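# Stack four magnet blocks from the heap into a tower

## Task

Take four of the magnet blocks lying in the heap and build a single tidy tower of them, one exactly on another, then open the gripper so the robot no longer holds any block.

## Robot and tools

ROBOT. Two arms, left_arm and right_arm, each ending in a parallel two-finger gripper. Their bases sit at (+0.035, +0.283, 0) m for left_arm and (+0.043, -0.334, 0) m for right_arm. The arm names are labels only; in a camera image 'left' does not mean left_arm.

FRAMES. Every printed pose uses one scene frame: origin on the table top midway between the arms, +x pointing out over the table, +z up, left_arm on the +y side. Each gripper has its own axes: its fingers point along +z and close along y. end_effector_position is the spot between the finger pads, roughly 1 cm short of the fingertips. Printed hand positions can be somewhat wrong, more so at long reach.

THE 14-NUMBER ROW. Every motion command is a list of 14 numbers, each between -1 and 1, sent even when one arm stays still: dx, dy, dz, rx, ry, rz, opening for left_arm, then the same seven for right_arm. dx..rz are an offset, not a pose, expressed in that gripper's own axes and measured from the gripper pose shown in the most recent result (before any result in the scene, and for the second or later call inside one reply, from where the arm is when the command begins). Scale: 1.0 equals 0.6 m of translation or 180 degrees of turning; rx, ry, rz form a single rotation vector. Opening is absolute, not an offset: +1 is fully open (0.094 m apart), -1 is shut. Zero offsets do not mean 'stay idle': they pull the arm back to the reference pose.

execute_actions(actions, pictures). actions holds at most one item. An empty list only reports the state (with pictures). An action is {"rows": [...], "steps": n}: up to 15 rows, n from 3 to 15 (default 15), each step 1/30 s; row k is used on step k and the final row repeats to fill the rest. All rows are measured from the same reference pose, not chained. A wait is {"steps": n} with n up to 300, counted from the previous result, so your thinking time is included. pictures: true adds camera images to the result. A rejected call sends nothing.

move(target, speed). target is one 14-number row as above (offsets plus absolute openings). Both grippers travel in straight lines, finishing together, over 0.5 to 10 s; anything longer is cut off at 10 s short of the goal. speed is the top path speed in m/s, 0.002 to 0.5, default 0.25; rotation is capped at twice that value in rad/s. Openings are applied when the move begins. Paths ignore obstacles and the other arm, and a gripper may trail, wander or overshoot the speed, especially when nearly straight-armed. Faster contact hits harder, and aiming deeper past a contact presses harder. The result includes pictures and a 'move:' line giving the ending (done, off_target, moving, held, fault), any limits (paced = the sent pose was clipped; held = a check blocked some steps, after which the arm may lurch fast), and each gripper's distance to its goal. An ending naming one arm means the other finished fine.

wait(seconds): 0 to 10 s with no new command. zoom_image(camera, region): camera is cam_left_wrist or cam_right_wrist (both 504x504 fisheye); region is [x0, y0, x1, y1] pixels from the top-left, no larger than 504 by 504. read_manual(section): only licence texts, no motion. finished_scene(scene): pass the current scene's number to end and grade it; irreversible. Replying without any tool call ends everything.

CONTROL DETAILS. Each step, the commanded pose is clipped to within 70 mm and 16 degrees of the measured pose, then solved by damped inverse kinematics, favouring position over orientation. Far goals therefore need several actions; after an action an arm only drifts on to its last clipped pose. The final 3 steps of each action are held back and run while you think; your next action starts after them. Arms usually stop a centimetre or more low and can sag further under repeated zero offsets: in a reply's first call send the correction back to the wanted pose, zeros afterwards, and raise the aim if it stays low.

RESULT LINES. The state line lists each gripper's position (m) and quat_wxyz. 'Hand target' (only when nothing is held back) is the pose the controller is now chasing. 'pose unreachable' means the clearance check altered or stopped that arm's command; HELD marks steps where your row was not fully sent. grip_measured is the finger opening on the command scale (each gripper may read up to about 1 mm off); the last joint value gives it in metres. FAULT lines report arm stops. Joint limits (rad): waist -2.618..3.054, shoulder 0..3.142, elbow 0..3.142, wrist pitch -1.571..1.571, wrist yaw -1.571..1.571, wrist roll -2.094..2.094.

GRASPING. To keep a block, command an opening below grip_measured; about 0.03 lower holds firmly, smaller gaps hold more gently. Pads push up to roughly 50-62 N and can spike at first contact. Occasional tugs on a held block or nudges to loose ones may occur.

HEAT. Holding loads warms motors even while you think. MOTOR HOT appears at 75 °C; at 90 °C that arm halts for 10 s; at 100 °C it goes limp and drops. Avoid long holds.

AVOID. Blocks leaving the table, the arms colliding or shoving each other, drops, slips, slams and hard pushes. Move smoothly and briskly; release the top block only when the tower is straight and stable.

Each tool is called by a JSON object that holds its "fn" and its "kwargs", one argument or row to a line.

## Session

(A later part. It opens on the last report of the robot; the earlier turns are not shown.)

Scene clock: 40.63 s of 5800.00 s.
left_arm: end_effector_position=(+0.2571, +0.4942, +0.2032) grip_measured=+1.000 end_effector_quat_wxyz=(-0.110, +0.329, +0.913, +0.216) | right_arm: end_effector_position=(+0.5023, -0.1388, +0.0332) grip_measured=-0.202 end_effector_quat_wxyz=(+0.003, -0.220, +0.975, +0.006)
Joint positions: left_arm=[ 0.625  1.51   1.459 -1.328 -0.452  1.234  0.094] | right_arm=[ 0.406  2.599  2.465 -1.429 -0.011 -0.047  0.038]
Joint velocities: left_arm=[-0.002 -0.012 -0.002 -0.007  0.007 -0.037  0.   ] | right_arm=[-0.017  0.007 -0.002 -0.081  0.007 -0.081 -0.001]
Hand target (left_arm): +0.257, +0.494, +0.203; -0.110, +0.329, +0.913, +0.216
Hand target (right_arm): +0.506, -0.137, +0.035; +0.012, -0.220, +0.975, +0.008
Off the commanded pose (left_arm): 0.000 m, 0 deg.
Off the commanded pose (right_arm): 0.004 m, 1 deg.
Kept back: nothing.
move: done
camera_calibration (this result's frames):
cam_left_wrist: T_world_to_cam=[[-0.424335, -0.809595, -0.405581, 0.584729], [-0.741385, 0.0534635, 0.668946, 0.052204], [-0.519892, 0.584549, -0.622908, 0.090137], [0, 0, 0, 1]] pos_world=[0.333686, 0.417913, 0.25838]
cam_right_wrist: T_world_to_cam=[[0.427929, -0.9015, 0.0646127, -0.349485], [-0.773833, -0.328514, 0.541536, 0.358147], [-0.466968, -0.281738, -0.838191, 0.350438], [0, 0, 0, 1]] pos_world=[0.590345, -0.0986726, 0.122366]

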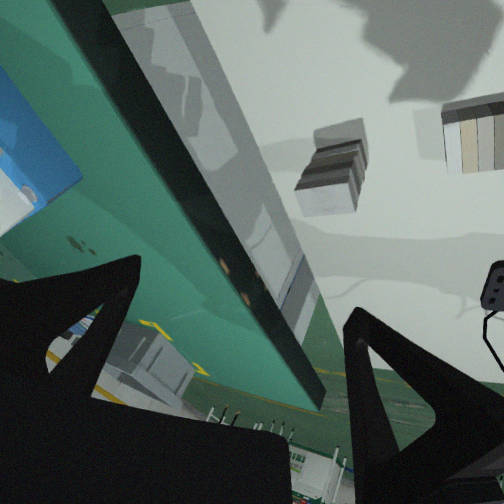

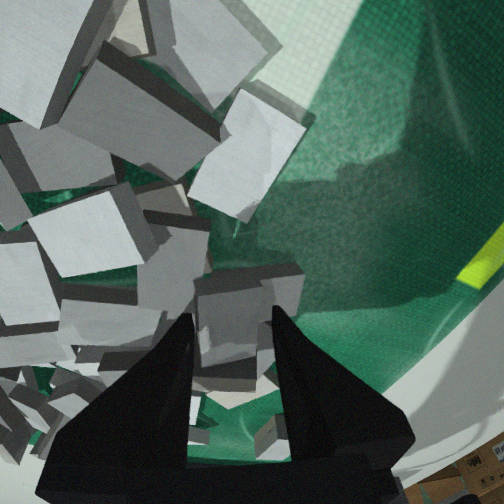

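{"fn": "move", "kwargs": {
  "target": [0,0,0,0,0,0,1,-0.006,0.006,0.012,0,0,0,-0.15],
  "speed": 0.03
}}

{"fn": "move", "kwargs": {
  "target": [0,0,0,0,0,0,1,0,0,0,0,0,0,-0.51]
}}

{"fn": "zoom_image", "kwargs": {
  "camera": "cam_right_wrist",
  "region": [130,200,340,400]
}}

Scene clock: 41.57 s of 5800.00 s.
left_arm: end_effector_position=(+0.2571, +0.4942, +0.2032) grip_measured=+1.000 end_effector_quat_wxyz=(-0.110, +0.329, +0.913, +0.216) | right_arm: end_effector_position=(+0.5014, -0.1391, +0.0288) grip_measured=-0.152 end_effector_quat_wxyz=(-0.002, -0.219, +0.976, +0.005)
Joint positions: left_arm=[ 0.625  1.51   1.459 -1.328 -0.452  1.234  0.094] | right_arm=[ 0.406  2.608  2.465 -1.43  -0.011 -0.046  0.04 ]
Joint velocities: left_arm=[ 0.002 -0.027 -0.012  0.037 -0.022 -0.051  0.   ] | right_arm=[ 0.007 -0.007  0.012 -0.022 -0.051  0.007 -0.001]
Hand target (left_arm): +0.257, +0.494, +0.203; -0.110, +0.329, +0.913, +0.216
Hand target (right_arm): +0.504, -0.134, +0.026; +0.003, -0.220, +0.975, +0.006
Off the commanded pose (left_arm): 0.000 m, 0 deg.
Off the commanded pose (right_arm): 0.007 m, 1 deg.
Kept back: nothing.
move: done
camera_calibration (this result's frames):
cam_left_wrist: T_world_to_cam=[[-0.424335, -0.809595, -0.405581, 0.584729], [-0.741385, 0.0534635, 0.668946, 0.052204], [-0.519892, 0.584549, -0.622908, 0.090137], [0, 0, 0, 1]] pos_world=[0.333686, 0.417913, 0.25838]
cam_right_wrist: T_world_to_cam=[[0.427487, -0.901743, 0.0641475, -0.348955], [-0.769207, -0.325541, 0.549858, 0.357538], [-0.474947, -0.2844, -0.832792, 0.349707], [0, 0, 0, 1]] pos_world=[0.590287, -0.0988176, 0.117023]

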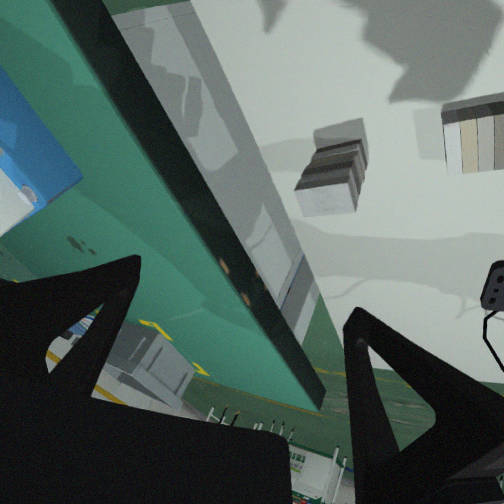

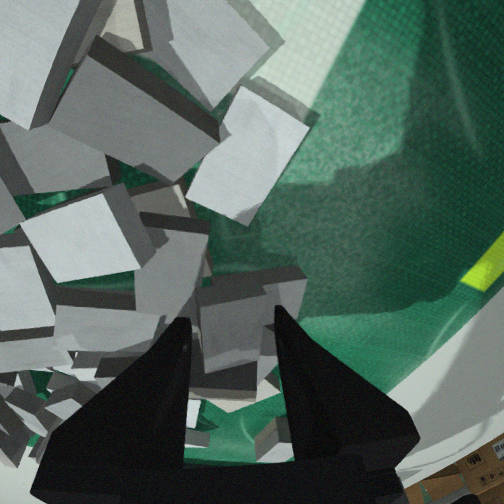

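Scene clock: 42.07 s of 5800.00 s.
left_arm: end_effector_position=(+0.2571, +0.4942, +0.2032) grip_measured=+1.000 end_effector_quat_wxyz=(-0.110, +0.329, +0.913, +0.216) | right_arm: end_effector_position=(+0.5016, -0.1402, +0.0288) grip_measured=-0.463 end_effector_quat_wxyz=(-0.002, -0.219, +0.976, +0.003)
Joint positions: left_arm=[ 0.625  1.51   1.459 -1.328 -0.452  1.234  0.094] | right_arm=[ 0.406  2.608  2.465 -1.431 -0.006 -0.046  0.025]
Joint velocities: left_arm=[-0.007 -0.007 -0.017  0.022  0.037 -0.037  0.   ] | right_arm=[-0.002  0.002 -0.017  0.007 -0.051  0.007  0.001]
Hand target (left_arm): +0.257, +0.494, +0.203; -0.110, +0.329, +0.913, +0.216
Hand target (right_arm): +0.501, -0.139, +0.029; -0.002, -0.219, +0.976, +0.005
Off the commanded pose (left_arm): 0.000 m, 0 deg.
Off the commanded pose (right_arm): 0.001 m, 0 deg.
Kept back: nothing.
move: done
camera_calibration (this result's frames):
cam_left_wrist: T_world_to_cam=[[-0.424335, -0.809595, -0.405581, 0.584729], [-0.741385, 0.0534635, 0.668946, 0.052204], [-0.519892, 0.584549, -0.622908, 0.090137], [0, 0, 0, 1]] pos_world=[0.333686, 0.417913, 0.25838]
cam_right_wrist: T_world_to_cam=[[0.42673, -0.901739, 0.069056, -0.349777], [-0.770114, -0.322283, 0.550507, 0.358273], [-0.474158, -0.288099, -0.83197, 0.348575], [0, 0, 0, 1]] pos_world=[0.590451, -0.0995181, 0.116926]

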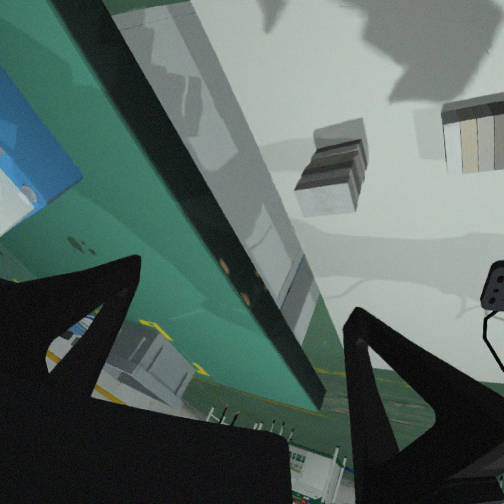

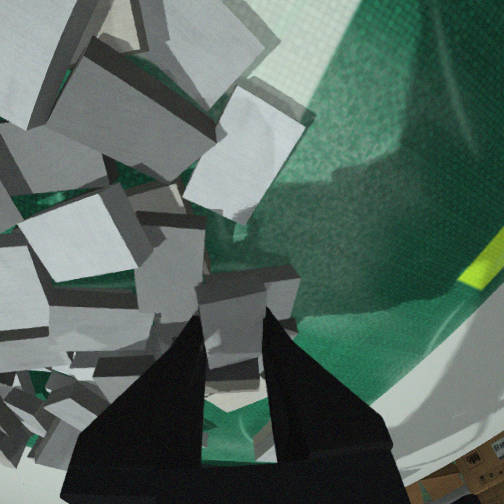

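Region (130, 200, 340, 400) of cam_right_wrist's 504x504 image, scaled by 2.400, with more detail than that image has; it fills the top 480 rows of this view, and the rest is white.

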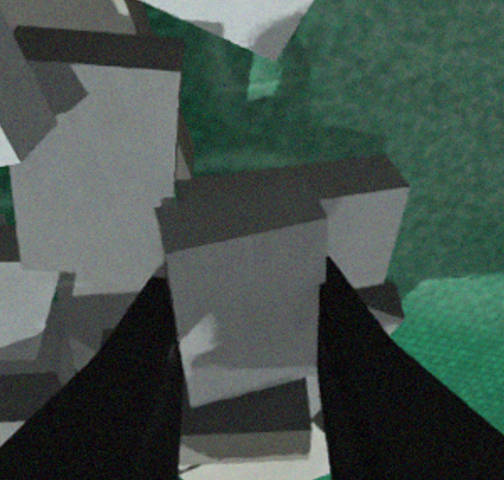

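{"fn": "move", "kwargs": {
  "target": [0,0,0,0,0,0,1,0,0,-0.065,0,-0.012,0,-0.52],
  "speed": 0.1
}}

{"fn": "zoom_image", "kwargs": {
  "camera": "cam_right_wrist",
  "region": [130,200,340,400]
}}

Scene clock: 43.23 s of 5800.00 s.
left_arm: end_effector_position=(+0.2571, +0.4942, +0.2032) grip_measured=+1.000 end_effector_quat_wxyz=(-0.110, +0.329, +0.913, +0.216) | right_arm: end_effector_position=(+0.4957, -0.1427, +0.0475) grip_measured=-0.463 end_effector_quat_wxyz=(-0.007, -0.219, +0.976, +0.002)
Joint positions: left_arm=[ 0.625  1.51   1.459 -1.328 -0.452  1.234  0.094] | right_arm=[ 0.406  2.593  2.511 -1.501 -0.006 -0.046  0.025]
Joint velocities: left_arm=[-0.002  0.007 -0.017 -0.007 -0.007 -0.051  0.   ] | right_arm=[-0.022  0.002 -0.007 -0.037  0.037 -0.022 -0.   ]
Hand target (left_arm): +0.257, +0.494, +0.203; -0.110, +0.329, +0.913, +0.216
Hand target (right_arm): +0.501, -0.140, +0.068; +0.017, -0.219, +0.976, +0.007
Off the commanded pose (left_arm): 0.000 m, 0 deg.
Off the commanded pose (right_arm): 0.021 m, 3 deg.
Kept back: nothing.
move: off_target (right_arm)
camera_calibration (this result's frames):
cam_left_wrist: T_world_to_cam=[[-0.424335, -0.809595, -0.405581, 0.584729], [-0.741385, 0.0534635, 0.668946, 0.052204], [-0.519892, 0.584549, -0.622908, 0.090137], [0, 0, 0, 1]] pos_world=[0.333686, 0.417913, 0.25838]
cam_right_wrist: T_world_to_cam=[[0.427336, -0.901486, 0.0686146, -0.351014], [-0.765235, -0.320244, 0.558443, 0.34017], [-0.481455, -0.291149, -0.8267, 0.363516], [0, 0, 0, 1]] pos_world=[0.585328, -0.101659, 0.134638]

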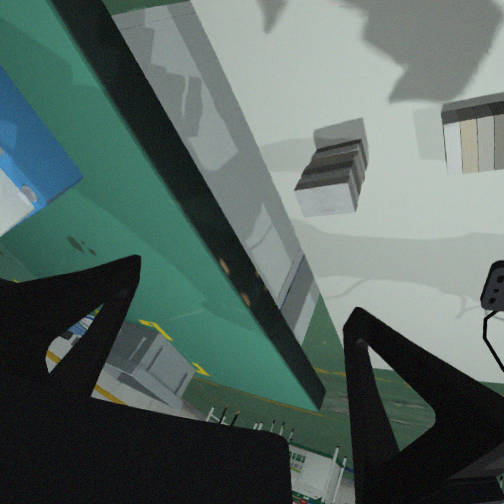

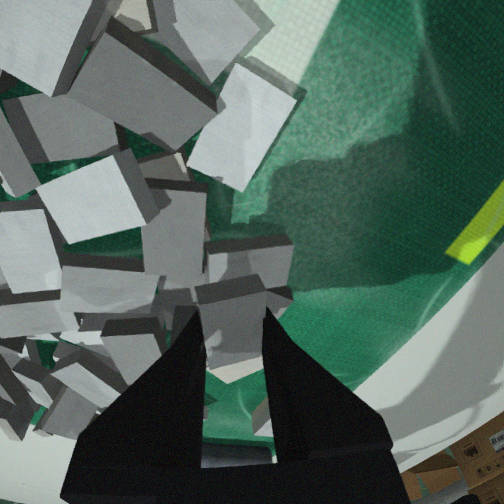

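Region (130, 200, 340, 400) of cam_right_wrist's 504x504 image, scaled by 2.400, with more detail than that image has; it fills the top 480 rows of this view, and the rest is white.

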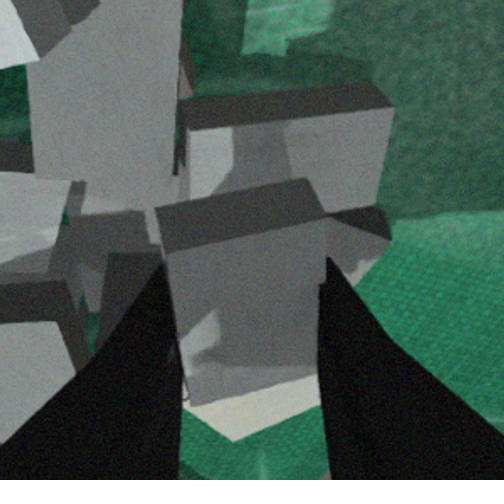

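{"fn": "move", "kwargs": {
  "target": [0,0,0,0,0,0,1,0.245,-0.054,-0.05,0,-0.012,0.142,-0.52],
  "speed": 0.2
}}

Scene clock: 45.17 s of 5800.00 s.
left_arm: end_effector_position=(+0.2571, +0.4942, +0.2032) grip_measured=+1.000 end_effector_quat_wxyz=(-0.110, +0.329, +0.913, +0.216) | right_arm: end_effector_position=(+0.3721, -0.2312, +0.0710) grip_measured=-0.463 end_effector_quat_wxyz=(-0.003, -0.006, +1.000, +0.003)
Joint positions: left_arm=[ 0.625  1.51   1.459 -1.328 -0.452  1.234  0.094] | right_arm=[ 0.307  1.873  1.428 -1.13  -0.007  0.285  0.025]
Joint velocities: left_arm=[-0.002 -0.007 -0.002  0.007  0.022 -0.007  0.   ] | right_arm=[ 0.007  0.007 -0.007  0.051  0.037 -0.007 -0.   ]
Hand target (left_arm): +0.257, +0.494, +0.203; -0.110, +0.329, +0.913, +0.216
Hand target (right_arm): +0.375, -0.234, +0.076; +0.012, +0.002, +1.000, +0.005
Off the commanded pose (left_arm): 0.000 m, 0 deg.
Off the commanded pose (right_arm): 0.010 m, 2 deg.
Kept back: nothing.
move: done
camera_calibration (this result's frames):
cam_left_wrist: T_world_to_cam=[[-0.424335, -0.809595, -0.405581, 0.584729], [-0.741385, 0.0534635, 0.668946, 0.052204], [-0.519892, 0.584549, -0.622908, 0.090137], [0, 0, 0, 1]] pos_world=[0.333686, 0.417913, 0.25838]
cam_right_wrist: T_world_to_cam=[[0.0118925, -0.99746, 0.0702254, -0.247365], [-0.832649, 0.0290089, 0.553042, 0.310248], [-0.553674, -0.0650502, -0.830189, 0.377109], [0, 0, 0, 1]] pos_world=[0.470065, -0.231205, 0.158863]

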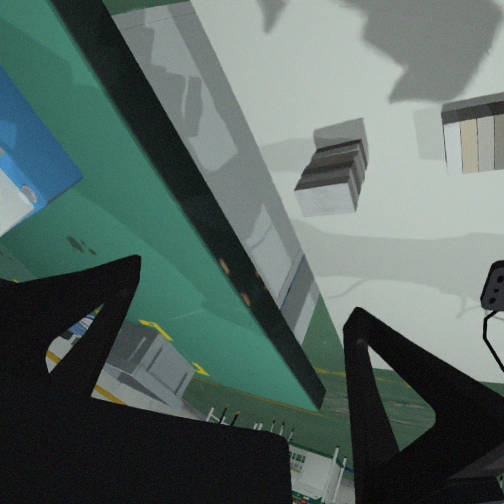

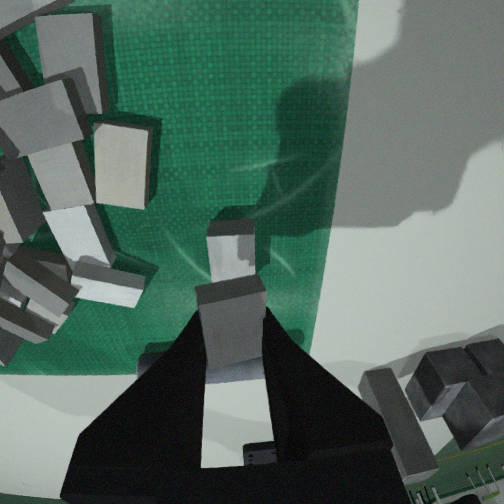

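{"fn": "move", "kwargs": {
  "target": [0,0,0,0,0,0,1,0.004,-0.004,0.054,0,0,0,-0.52],
  "speed": 0.05
}}

{"fn": "zoom_image", "kwargs": {
  "camera": "cam_right_wrist",
  "region": [130,200,340,400]
}}

Scene clock: 46.53 s of 5800.00 s.
left_arm: end_effector_position=(+0.2571, +0.4942, +0.2032) grip_measured=+1.000 end_effector_quat_wxyz=(-0.110, +0.329, +0.913, +0.216) | right_arm: end_effector_position=(+0.3679, -0.2325, +0.0404) grip_measured=-0.463 end_effector_quat_wxyz=(-0.007, -0.005, +1.000, +0.001)
Joint positions: left_arm=[ 0.625  1.51   1.459 -1.328 -0.452  1.234  0.094] | right_arm=[ 0.307  1.895  1.332 -1.021 -0.007  0.286  0.025]
Joint velocities: left_arm=[-0.012  0.002 -0.002  0.022 -0.051  0.037  0.   ] | right_arm=[-0.007  0.017 -0.007  0.051 -0.022  0.022 -0.   ]
Hand target (left_arm): +0.257, +0.494, +0.203; -0.110, +0.329, +0.913, +0.216
Hand target (right_arm): +0.370, -0.234, +0.039; -0.003, -0.006, +1.000, +0.003
Off the commanded pose (left_arm): 0.000 m, 0 deg.
Off the commanded pose (right_arm): 0.003 m, 1 deg.
Kept back: nothing.
move: done
camera_calibration (this result's frames):
cam_left_wrist: T_world_to_cam=[[-0.424335, -0.809595, -0.405581, 0.584729], [-0.741385, 0.0534635, 0.668946, 0.052204], [-0.519892, 0.584549, -0.622908, 0.090137], [0, 0, 0, 1]] pos_world=[0.333686, 0.417913, 0.25838]
cam_right_wrist: T_world_to_cam=[[0.0117314, -0.997285, 0.0726927, -0.24645], [-0.827955, 0.0310743, 0.559933, 0.322196], [-0.560672, -0.066755, -0.825343, 0.35122], [0, 0, 0, 1]] pos_world=[0.466574, -0.232347, 0.127383]

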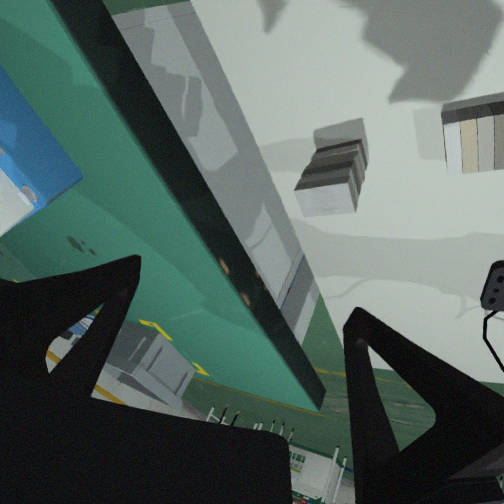

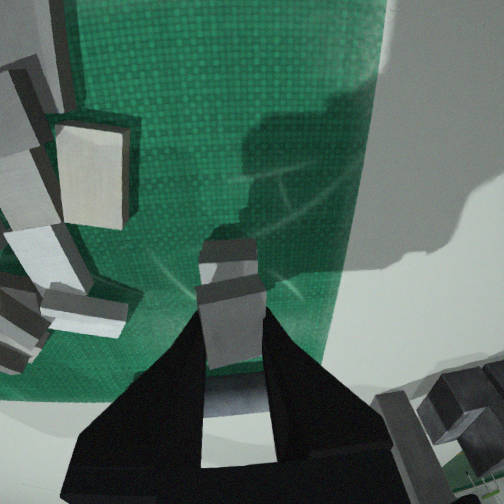

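Region (130, 200, 340, 400) of cam_right_wrist's 504x504 image, scaled by 2.400, with more detail than that image has; it fills the top 480 rows of this view, and the rest is white.

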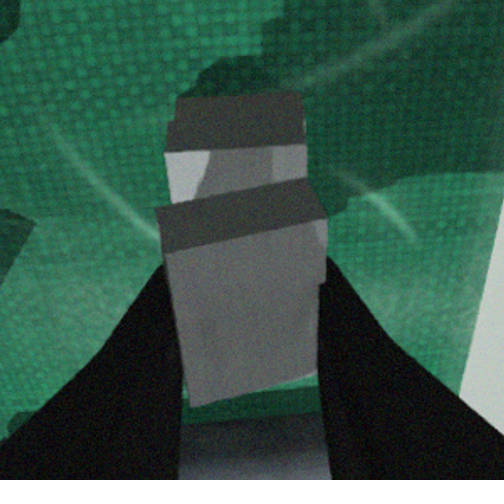

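Needs about +7 mm in x and a bit lower.

{"fn": "move", "kwargs": {
  "target": [0,0,0,0,0,0,1,-0.017,0,0.004,0,-0.006,0,-0.52],
  "speed": 0.04
}}

{"fn": "zoom_image", "kwargs": {
  "camera": "cam_right_wrist",
  "region": [130,200,340,400]
}}

Scene clock: 47.47 s of 5800.00 s.
left_arm: end_effector_position=(+0.2571, +0.4942, +0.2032) grip_measured=+1.000 end_effector_quat_wxyz=(-0.110, +0.329, +0.913, +0.216) | right_arm: end_effector_position=(+0.3674, -0.2327, +0.0339) grip_measured=-0.463 end_effector_quat_wxyz=(-0.015, -0.005, +1.000, -0.001)
Joint positions: left_arm=[ 0.625  1.51   1.459 -1.328 -0.452  1.234  0.094] | right_arm=[ 0.307  1.915  1.332 -1.016 -0.007  0.286  0.025]
Joint velocities: left_arm=[-0.002  0.007 -0.007 -0.051  0.022 -0.066  0.   ] | right_arm=[-0.007  0.002  0.002 -0.007 -0.037 -0.066  0.   ]
Hand target (left_arm): +0.257, +0.494, +0.203; -0.110, +0.329, +0.913, +0.216
Hand target (right_arm): +0.378, -0.233, +0.038; +0.002, -0.005, +1.000, +0.001
Off the commanded pose (left_arm): 0.000 m, 0 deg.
Off the commanded pose (right_arm): 0.011 m, 2 deg.
Kept back: nothing.
move: off_target (right_arm)
camera_calibration (this result's frames):
cam_left_wrist: T_world_to_cam=[[-0.424335, -0.809595, -0.405581, 0.584729], [-0.741385, 0.0534635, 0.668946, 0.052204], [-0.519892, 0.584549, -0.622908, 0.090137], [0, 0, 0, 1]] pos_world=[0.333686, 0.417913, 0.25838]
cam_right_wrist: T_world_to_cam=[[0.0128514, -0.996943, 0.0770689, -0.246602], [-0.819489, 0.0336629, 0.572106, 0.322506], [-0.572951, -0.0705095, -0.816551, 0.34892], [0, 0, 0, 1]] pos_world=[0.467373, -0.232103, 0.119408]

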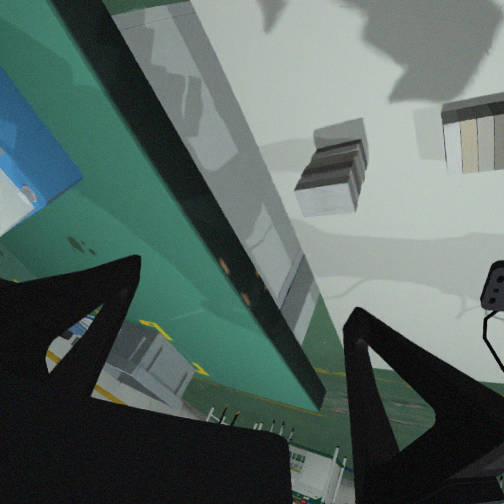

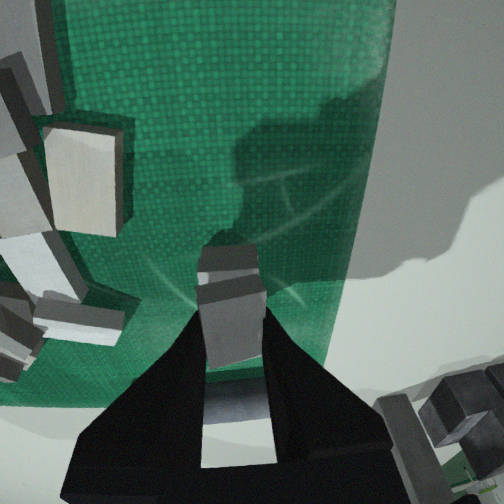

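Region (130, 200, 340, 400) of cam_right_wrist's 504x504 image, scaled by 2.400, with more detail than that image has; it fills the top 480 rows of this view, and the rest is white.

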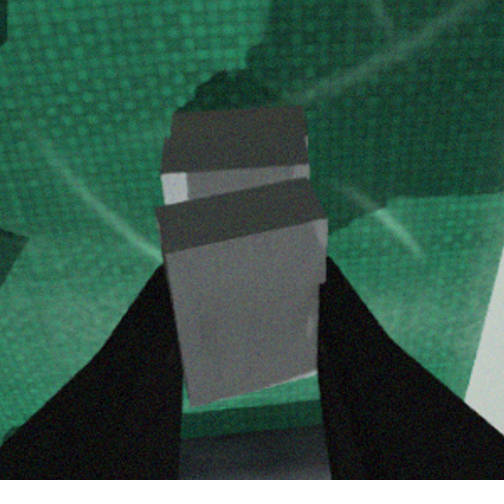

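{"fn": "move", "kwargs": {
  "target": [0,0,0,0,0,0,1,0,0,0,0,0,0,-0.25]
}}

{"fn": "move", "kwargs": {
  "target": [0,0,0,0,0,0,1,-0.015,0,-0.06,0,-0.018,0,-0.25]
}}

{"fn": "move", "kwargs": {
  "target": [0,0,0,0,0,0,1,-0.11,0.102,-0.015,0,-0.012,0.055,-0.28]
}}

Scene clock: 48.40 s of 5800.00 s.
left_arm: end_effector_position=(+0.2571, +0.4942, +0.2032) grip_measured=+1.000 end_effector_quat_wxyz=(-0.110, +0.329, +0.913, +0.216) | right_arm: end_effector_position=(+0.3676, -0.2326, +0.0339) grip_measured=-0.252 end_effector_quat_wxyz=(-0.014, -0.005, +1.000, -0.001)
Joint positions: left_arm=[ 0.625  1.51   1.459 -1.328 -0.452  1.234  0.094] | right_arm=[ 0.307  1.915  1.332 -1.015 -0.007  0.286  0.035]
Joint velocities: left_arm=[ 0.007 -0.012 -0.012  0.066 -0.007 -0.007  0.   ] | right_arm=[-0.007  0.002  0.002 -0.007 -0.051 -0.037 -0.001]
Hand target (left_arm): +0.257, +0.494, +0.203; -0.110, +0.329, +0.913, +0.216
Hand target (right_arm): +0.367, -0.233, +0.034; -0.015, -0.005, +1.000, -0.001
Off the commanded pose (left_arm): 0.000 m, 0 deg.
Off the commanded pose (right_arm): 0.000 m, 0 deg.
Kept back: nothing.
move: done
camera_calibration (this result's frames):
cam_left_wrist: T_world_to_cam=[[-0.424335, -0.809595, -0.405581, 0.584729], [-0.741385, 0.0534635, 0.668946, 0.052204], [-0.519892, 0.584549, -0.622908, 0.090137], [0, 0, 0, 1]] pos_world=[0.333686, 0.417913, 0.25838]
cam_right_wrist: T_world_to_cam=[[0.0127953, -0.99696, 0.0768559, -0.246525], [-0.819906, 0.0335353, 0.571515, 0.3228], [-0.572355, -0.0703273, -0.816984, 0.348861], [0, 0, 0, 1]] pos_world=[0.467492, -0.232066, 0.119476]

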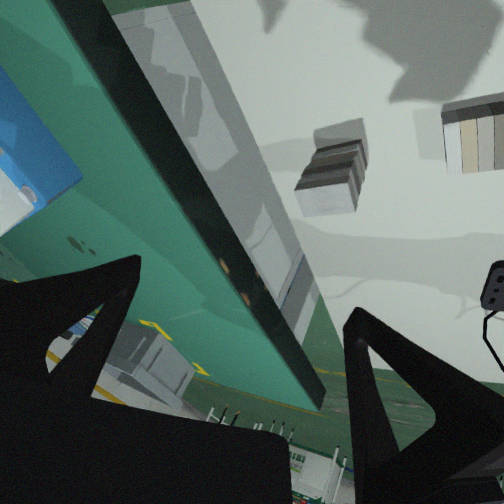

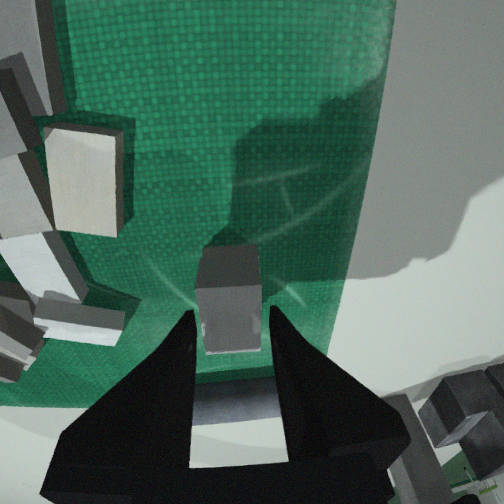

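Scene clock: 49.30 s of 5800.00 s.
left_arm: end_effector_position=(+0.2571, +0.4942, +0.2032) grip_measured=+1.000 end_effector_quat_wxyz=(-0.110, +0.329, +0.913, +0.216) | right_arm: end_effector_position=(+0.3697, -0.2322, +0.0577) grip_measured=-0.252 end_effector_quat_wxyz=(-0.005, -0.005, +1.000, +0.001)
Joint positions: left_arm=[ 0.625  1.51   1.459 -1.328 -0.452  1.234  0.094] | right_arm=[ 0.307  1.879  1.383 -1.083 -0.005  0.286  0.035]
Joint velocities: left_arm=[-0.012 -0.017 -0.007  0.007 -0.051 -0.007  0.   ] | right_arm=[-0.002 -0.017  0.007 -0.066  0.066 -0.007  0.001]
Hand target (left_arm): +0.257, +0.494, +0.203; -0.110, +0.329, +0.913, +0.216
Hand target (right_arm): +0.377, -0.232, +0.069; +0.014, -0.006, +1.000, -0.001
Off the commanded pose (left_arm): 0.000 m, 0 deg.
Off the commanded pose (right_arm): 0.014 m, 2 deg.
Kept back: nothing.
move: off_target (right_arm)
camera_calibration (this result's frames):
cam_left_wrist: T_world_to_cam=[[-0.424335, -0.809595, -0.405581, 0.584729], [-0.741385, 0.0534635, 0.668946, 0.052204], [-0.519892, 0.584549, -0.622908, 0.090137], [0, 0, 0, 1]] pos_world=[0.333686, 0.417913, 0.25838]
cam_right_wrist: T_world_to_cam=[[0.0114544, -0.997287, 0.0727178, -0.247296], [-0.830179, 0.0310521, 0.556632, 0.314978], [-0.55738, -0.0667447, -0.82757, 0.365448], [0, 0, 0, 1]] pos_world=[0.468015, -0.232014, 0.14509]

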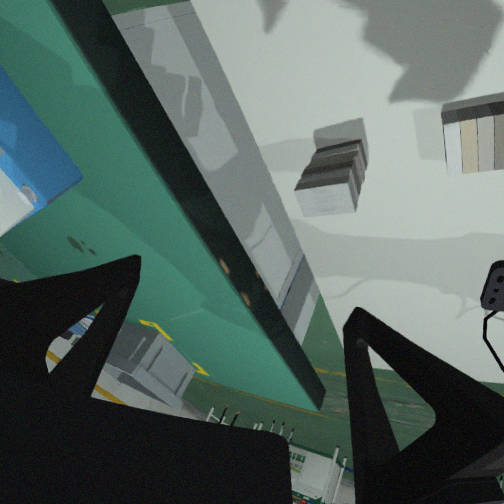

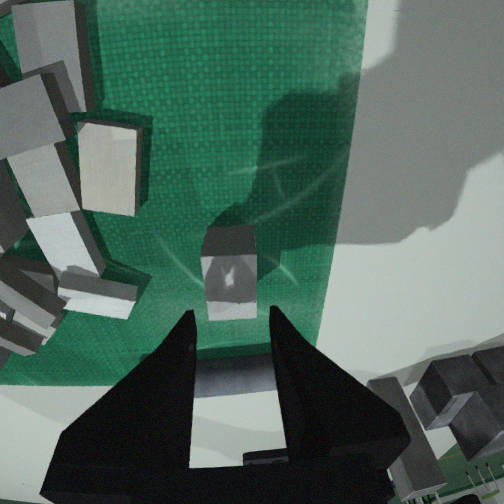

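Scene clock: 50.37 s of 5800.00 s.
left_arm: end_effector_position=(+0.2571, +0.4942, +0.2032) grip_measured=+1.000 end_effector_quat_wxyz=(-0.110, +0.329, +0.913, +0.216) | right_arm: end_effector_position=(+0.4295, -0.1720, +0.0614) grip_measured=-0.278 end_effector_quat_wxyz=(+0.002, +0.078, +0.997, +0.003)
Joint positions: left_arm=[ 0.625  1.51   1.459 -1.328 -0.452  1.234  0.094] | right_arm=[ 0.403  2.159  1.806 -1.211 -0.004  0.55   0.034]
Joint velocities: left_arm=[-0.012 -0.002  0.002 -0.022  0.007  0.022  0.   ] | right_arm=[-0.012  0.002  0.007 -0.066 -0.037 -0.007 -0.001]
Hand target (left_arm): +0.257, +0.494, +0.203; -0.110, +0.329, +0.913, +0.216
Hand target (right_arm): +0.436, -0.171, +0.067; +0.013, +0.081, +0.997, -0.000
Off the commanded pose (left_arm): 0.000 m, 0 deg.
Off the commanded pose (right_arm): 0.008 m, 1 deg.
Kept back: nothing.
move: done
camera_calibration (this result's frames):
cam_left_wrist: T_world_to_cam=[[-0.424335, -0.809595, -0.405581, 0.584729], [-0.741385, 0.0534635, 0.668946, 0.052204], [-0.519892, 0.584549, -0.622908, 0.090137], [0, 0, 0, 1]] pos_world=[0.333686, 0.417913, 0.25838]
cam_right_wrist: T_world_to_cam=[[-0.155938, -0.985403, 0.068293, -0.113954], [-0.821178, 0.167753, 0.545459, 0.381049], [-0.548953, 0.0289773, -0.835351, 0.419158], [0, 0, 0, 1]] pos_world=[0.525238, -0.188359, 0.150079]

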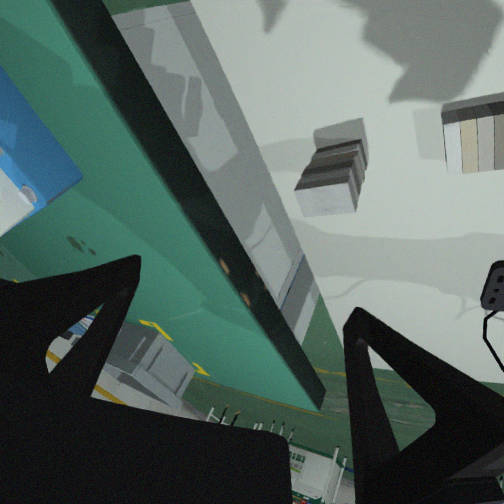

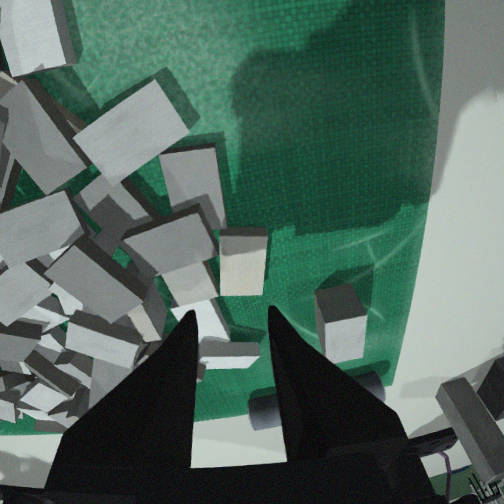

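{"fn": "move", "kwargs": {
  "target": [0,0,0,0,0,0,1,-0.055,0.058,-0.012,0,0,0.35,-0.2]
}}

{"fn": "zoom_image", "kwargs": {
  "camera": "cam_right_wrist",
  "region": [130,200,340,400]
}}

Scene clock: 53.37 s of 5800.00 s.
left_arm: end_effector_position=(+0.2571, +0.4942, +0.2032) grip_measured=+1.000 end_effector_quat_wxyz=(-0.110, +0.329, +0.913, +0.216) | right_arm: end_effector_position=(+0.4680, -0.1481, +0.0649) grip_measured=-0.202 end_effector_quat_wxyz=(-0.002, +0.588, +0.809, +0.002)
Joint positions: left_arm=[ 0.625  1.51   1.459 -1.328 -0.452  1.234  0.094] | right_arm=[ 0.419  2.382  2.193 -1.38  -0.005  1.667  0.038]
Joint velocities: left_arm=[ 0.022 -0.017  0.002 -0.037 -0.051  0.007  0.   ] | right_arm=[ 0.017 -0.002  0.007 -0.007  0.022  0.022 -0.   ]
Hand target (left_arm): +0.257, +0.494, +0.203; -0.110, +0.329, +0.913, +0.216
Hand target (right_arm): +0.468, -0.143, +0.070; +0.000, +0.588, +0.809, +0.004
Off the commanded pose (left_arm): 0.000 m, 0 deg.
Off the commanded pose (right_arm): 0.007 m, 0 deg.
Kept back: nothing.
move: done
camera_calibration (this result's frames):
cam_left_wrist: T_world_to_cam=[[-0.424335, -0.809595, -0.405581, 0.584729], [-0.741385, 0.0534635, 0.668946, 0.052204], [-0.519892, 0.584549, -0.622908, 0.090137], [0, 0, 0, 1]] pos_world=[0.333686, 0.417913, 0.25838]
cam_right_wrist: T_world_to_cam=[[-0.948735, -0.307231, 0.0742341, 0.386445], [-0.217311, 0.80459, 0.552639, 0.217967], [-0.229516, 0.508176, -0.830108, 0.363727], [0, 0, 0, 1]] pos_world=[0.497481, -0.241483, 0.152788]

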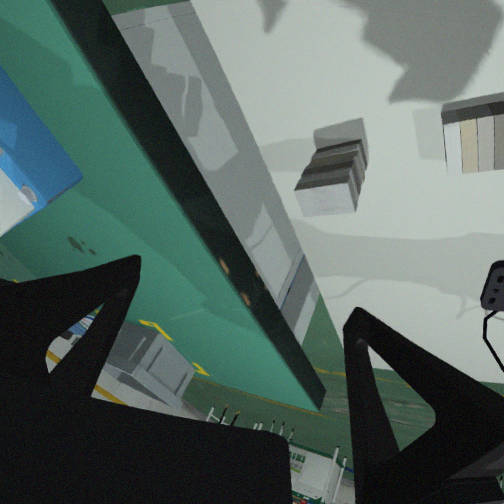

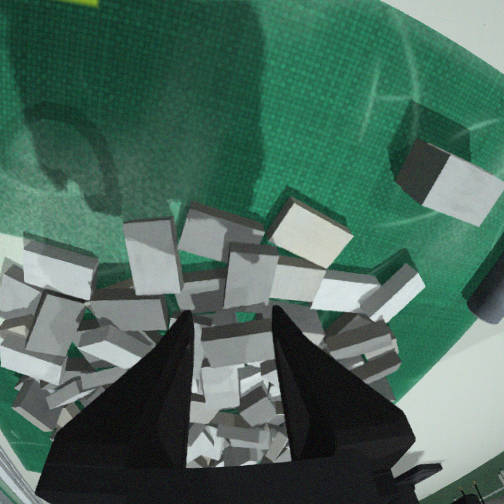

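Region (130, 200, 340, 400) of cam_right_wrist's 504x504 image, scaled by 2.400, with more detail than that image has; it fills the top 480 rows of this view, and the rest is white.

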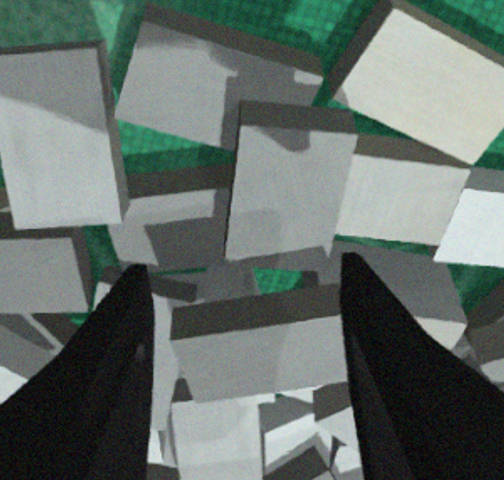

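{"fn": "move", "kwargs": {
  "target": [0,0,0,0,0,0,1,0.02,-0.012,0.048,0,0,0.03,-0.2],
  "speed": 0.1
}}

{"fn": "zoom_image", "kwargs": {
  "camera": "cam_right_wrist",
  "region": [130,200,340,400]
}}

Scene clock: 54.63 s of 5800.00 s.
left_arm: end_effector_position=(+0.2571, +0.4942, +0.2032) grip_measured=+1.000 end_effector_quat_wxyz=(-0.110, +0.329, +0.913, +0.216) | right_arm: end_effector_position=(+0.4595, -0.1421, +0.0273) grip_measured=-0.202 end_effector_quat_wxyz=(-0.007, +0.626, +0.780, -0.006)
Joint positions: left_arm=[ 0.625  1.51   1.459 -1.328 -0.452  1.234  0.094] | right_arm=[ 0.437  2.382  2.043 -1.249 -0.007  1.78   0.038]
Joint velocities: left_arm=[-0.017 -0.002  0.002 -0.051  0.007  0.007  0.   ] | right_arm=[-0.007 -0.012 -0.012  0.037 -0.022 -0.051 -0.   ]
Hand target (left_arm): +0.257, +0.494, +0.203; -0.110, +0.329, +0.913, +0.216
Hand target (right_arm): +0.458, -0.139, +0.036; -0.002, +0.626, +0.780, +0.002
Off the commanded pose (left_arm): 0.000 m, 0 deg.
Off the commanded pose (right_arm): 0.010 m, 1 deg.
Kept back: nothing.
move: done
camera_calibration (this result's frames):
cam_left_wrist: T_world_to_cam=[[-0.424335, -0.809595, -0.405581, 0.584729], [-0.741385, 0.0534635, 0.668946, 0.052204], [-0.519892, 0.584549, -0.622908, 0.090137], [0, 0, 0, 1]] pos_world=[0.333686, 0.417913, 0.25838]
cam_right_wrist: T_world_to_cam=[[-0.971968, -0.216088, 0.0926534, 0.406104], [-0.130945, 0.824827, 0.550012, 0.195397], [-0.195274, 0.522462, -0.830001, 0.313804], [0, 0, 0, 1]] pos_world=[0.481584, -0.237365, 0.11536]

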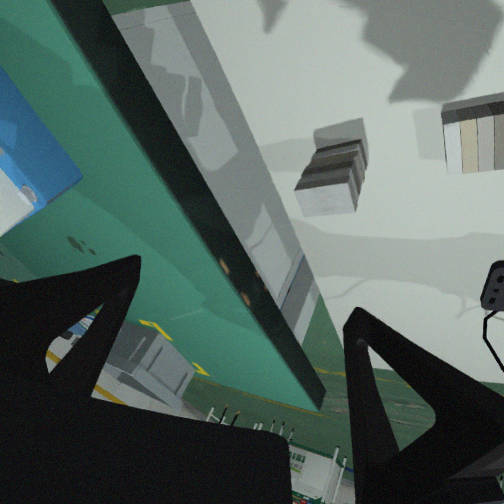

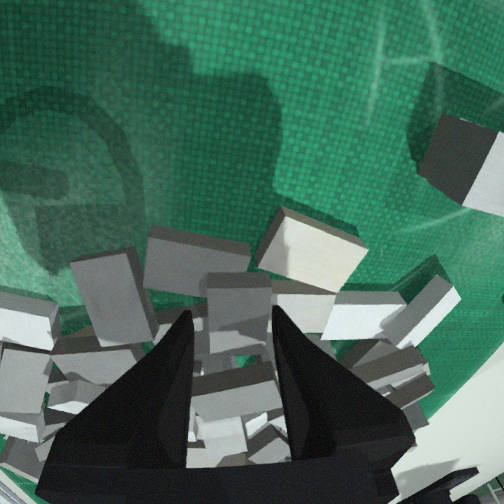

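Region (130, 200, 340, 400) of cam_right_wrist's 504x504 image, scaled by 2.400, with more detail than that image has; it fills the top 480 rows of this view, and the rest is white.

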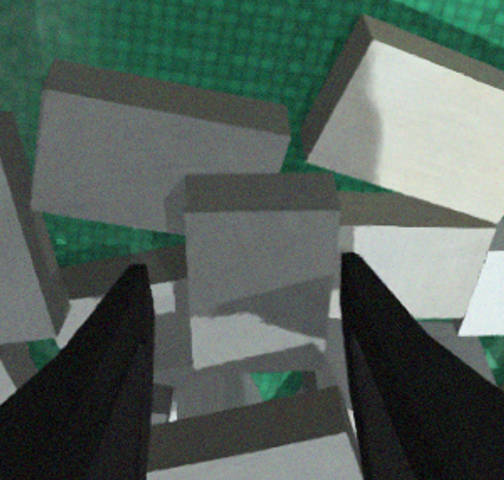

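Straddling. A bit lower, close, lift.

{"fn": "move", "kwargs": {
  "target": [0,0,0,0,0,0,1,0,-0.006,0.004,0,0,0,-0.17],
  "speed": 0.03
}}

{"fn": "move", "kwargs": {
  "target": [0,0,0,0,0,0,1,0,0,0,0,0,0,-0.51]
}}

{"fn": "move", "kwargs": {
  "target": [0,0,0,0,0,0,1,0,0.015,-0.085,-0.015,0,0,-0.51],
  "speed": 0.12
}}

Scene clock: 55.57 s of 5800.00 s.
left_arm: end_effector_position=(+0.2571, +0.4942, +0.2032) grip_measured=+1.000 end_effector_quat_wxyz=(-0.110, +0.329, +0.913, +0.216) | right_arm: end_effector_position=(+0.4603, -0.1418, +0.0252) grip_measured=-0.172 end_effector_quat_wxyz=(-0.005, +0.626, +0.780, -0.002)
Joint positions: left_arm=[ 0.625  1.51   1.459 -1.328 -0.452  1.234  0.094] | right_arm=[ 0.437  2.378  2.028 -1.23  -0.007  1.781  0.039]
Joint velocities: left_arm=[-0.007  0.002  0.002  0.022 -0.051 -0.037  0.   ] | right_arm=[-0.002 -0.002 -0.027  0.066  0.037  0.007 -0.001]
Hand target (left_arm): +0.257, +0.494, +0.203; -0.110, +0.329, +0.913, +0.216
Hand target (right_arm): +0.456, -0.143, +0.025; -0.007, +0.626, +0.780, -0.006
Off the commanded pose (left_arm): 0.000 m, 0 deg.
Off the commanded pose (right_arm): 0.004 m, 0 deg.
Kept back: nothing.
move: done
camera_calibration (this result's frames):
cam_left_wrist: T_world_to_cam=[[-0.424335, -0.809595, -0.405581, 0.584729], [-0.741385, 0.0534635, 0.668946, 0.052204], [-0.519892, 0.584549, -0.622908, 0.090137], [0, 0, 0, 1]] pos_world=[0.333686, 0.417913, 0.25838]
cam_right_wrist: T_world_to_cam=[[-0.972832, -0.215255, 0.0852241, 0.407812], [-0.133827, 0.823246, 0.551685, 0.197424], [-0.188913, 0.525291, -0.829687, 0.309498], [0, 0, 0, 1]] pos_world=[0.481621, -0.237322, 0.113116]

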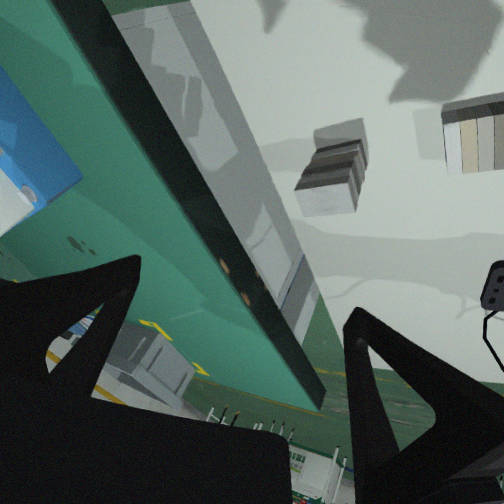

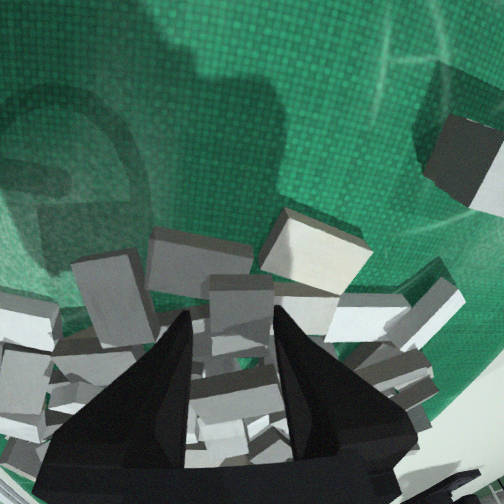

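Scene clock: 56.07 s of 5800.00 s.
left_arm: end_effector_position=(+0.2571, +0.4942, +0.2032) grip_measured=+1.000 end_effector_quat_wxyz=(-0.110, +0.329, +0.913, +0.216) | right_arm: end_effector_position=(+0.4612, -0.1414, +0.0252) grip_measured=-0.472 end_effector_quat_wxyz=(-0.004, +0.626, +0.780, -0.000)
Joint positions: left_arm=[ 0.625  1.51   1.459 -1.328 -0.452  1.234  0.094] | right_arm=[ 0.437  2.378  2.028 -1.225 -0.007  1.78   0.025]
Joint velocities: left_arm=[-0.012  0.012  0.007 -0.007 -0.037 -0.022  0.   ] | right_arm=[-0.012 -0.037 -0.007 -0.051 -0.007  0.022 -0.   ]
Hand target (left_arm): +0.257, +0.494, +0.203; -0.110, +0.329, +0.913, +0.216
Hand target (right_arm): +0.460, -0.142, +0.025; -0.005, +0.626, +0.780, -0.002
Off the commanded pose (left_arm): 0.000 m, 0 deg.
Off the commanded pose (right_arm): 0.001 m, 0 deg.
Kept back: nothing.
move: done
camera_calibration (this result's frames):
cam_left_wrist: T_world_to_cam=[[-0.424335, -0.809595, -0.405581, 0.584729], [-0.741385, 0.0534635, 0.668946, 0.052204], [-0.519892, 0.584549, -0.622908, 0.090137], [0, 0, 0, 1]] pos_world=[0.333686, 0.417913, 0.25838]
cam_right_wrist: T_world_to_cam=[[-0.973068, -0.215771, 0.0811316, 0.408968], [-0.13625, 0.822233, 0.552602, 0.198151], [-0.185944, 0.526665, -0.829487, 0.308264], [0, 0, 0, 1]] pos_world=[0.482271, -0.237035, 0.113022]

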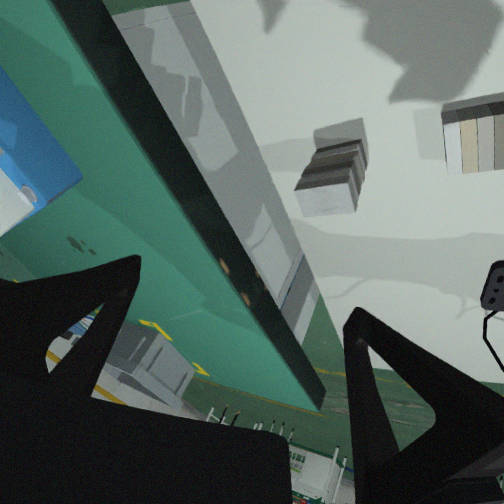

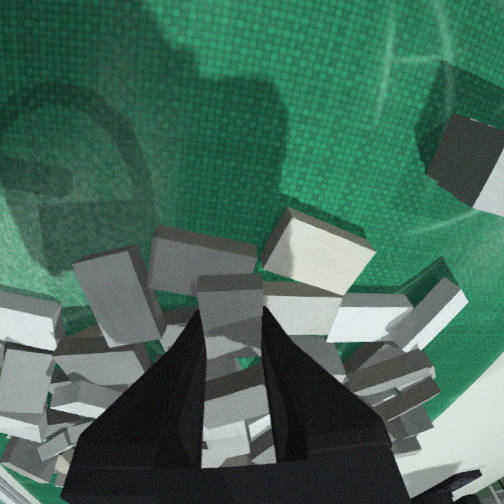

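Scene clock: 57.10 s of 5800.00 s.
left_arm: end_effector_position=(+0.2571, +0.4942, +0.2032) grip_measured=+1.000 end_effector_quat_wxyz=(-0.110, +0.329, +0.913, +0.216) | right_arm: end_effector_position=(+0.4655, -0.1394, +0.0583) grip_measured=-0.472 end_effector_quat_wxyz=(-0.001, +0.626, +0.780, +0.005)
Joint positions: left_arm=[ 0.625  1.51   1.459 -1.328 -0.452  1.234  0.094] | right_arm=[ 0.437  2.378  2.159 -1.344 -0.007  1.78   0.025]
Joint velocities: left_arm=[-0.002 -0.007  0.007  0.022 -0.022 -0.051  0.   ] | right_arm=[ 0.002 -0.002 -0.012 -0.022 -0.007  0.037 -0.   ]
Hand target (left_arm): +0.257, +0.494, +0.203; -0.110, +0.329, +0.913, +0.216
Hand target (right_arm): +0.469, -0.139, +0.076; +0.011, +0.626, +0.780, +0.018
Off the commanded pose (left_arm): 0.000 m, 0 deg.
Off the commanded pose (right_arm): 0.018 m, 2 deg.
Kept back: nothing.
move: off_target (right_arm)
camera_calibration (this result's frames):
cam_left_wrist: T_world_to_cam=[[-0.424335, -0.809595, -0.405581, 0.584729], [-0.741385, 0.0534635, 0.668946, 0.052204], [-0.519892, 0.584549, -0.622908, 0.090137], [0, 0, 0, 1]] pos_world=[0.333686, 0.417913, 0.25838]
cam_right_wrist: T_world_to_cam=[[-0.973951, -0.216173, 0.068479, 0.411936], [-0.142789, 0.819256, 0.555366, 0.181289], [-0.176157, 0.531121, -0.828782, 0.331552], [0, 0, 0, 1]] pos_world=[0.485496, -0.235567, 0.145894]

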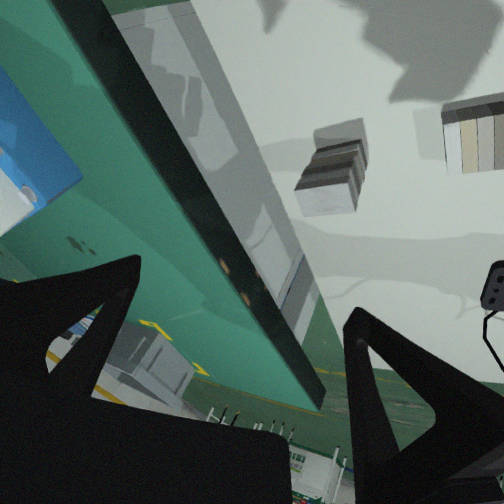

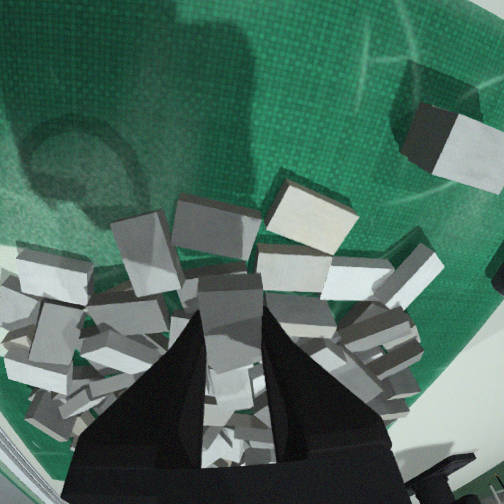

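{"fn": "move", "kwargs": {
  "target": [0,0,0,0,0,0,1,-0.1235,-0.187,-0.04,0,0,-0.435,-0.51]
}}

Scene clock: 60.63 s of 5800.00 s.
left_arm: end_effector_position=(+0.2571, +0.4942, +0.2032) grip_measured=+1.000 end_effector_quat_wxyz=(-0.110, +0.329, +0.913, +0.216) | right_arm: end_effector_position=(+0.3668, -0.2324, +0.0719) grip_measured=-0.471 end_effector_quat_wxyz=(-0.013, -0.007, +1.000, -0.000)
Joint positions: left_arm=[ 0.625  1.51   1.459 -1.328 -0.452  1.234  0.094] | right_arm=[ 0.308  1.872  1.431 -1.155 -0.007  0.283  0.025]
Joint velocities: left_arm=[ 0.007 -0.017  0.017  0.022 -0.022 -0.007  0.   ] | right_arm=[-0.002 -0.012  0.002 -0.007 -0.022  0.037 -0.   ]
Hand target (left_arm): +0.257, +0.494, +0.203; -0.110, +0.329, +0.913, +0.216
Hand target (right_arm): +0.370, -0.235, +0.079; +0.003, -0.007, +1.000, +0.006
Off the commanded pose (left_arm): 0.000 m, 0 deg.
Off the commanded pose (right_arm): 0.011 m, 2 deg.
Kept back: nothing.
move: off_target (right_arm)
camera_calibration (this result's frames):
cam_left_wrist: T_world_to_cam=[[-0.424335, -0.809595, -0.405581, 0.584729], [-0.741385, 0.0534635, 0.668946, 0.052204], [-0.519892, 0.584549, -0.622908, 0.090137], [0, 0, 0, 1]] pos_world=[0.333686, 0.417913, 0.25838]
cam_right_wrist: T_world_to_cam=[[0.016837, -0.996975, 0.0758766, -0.250625], [-0.821013, 0.0295267, 0.570146, 0.29996], [-0.570662, -0.0718952, -0.818032, 0.378589], [0, 0, 0, 1]] pos_world=[0.466536, -0.231505, 0.157693]

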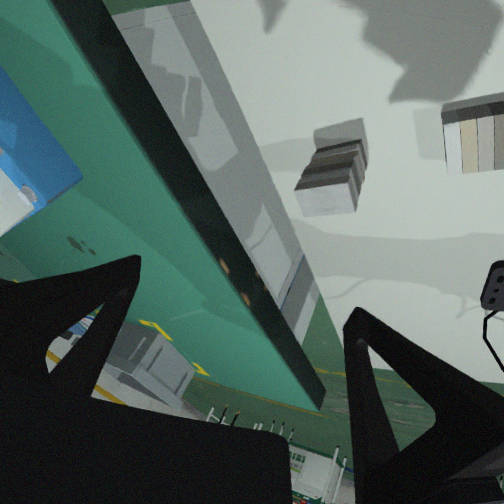

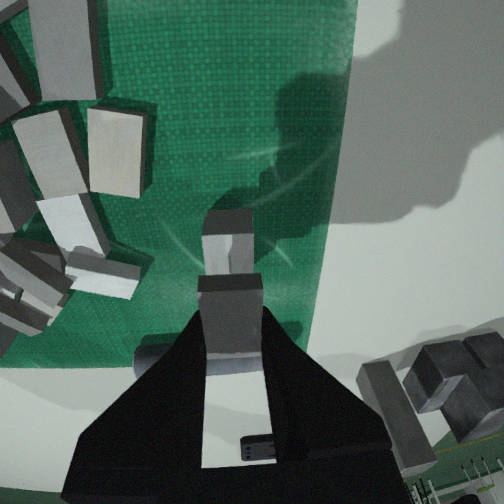

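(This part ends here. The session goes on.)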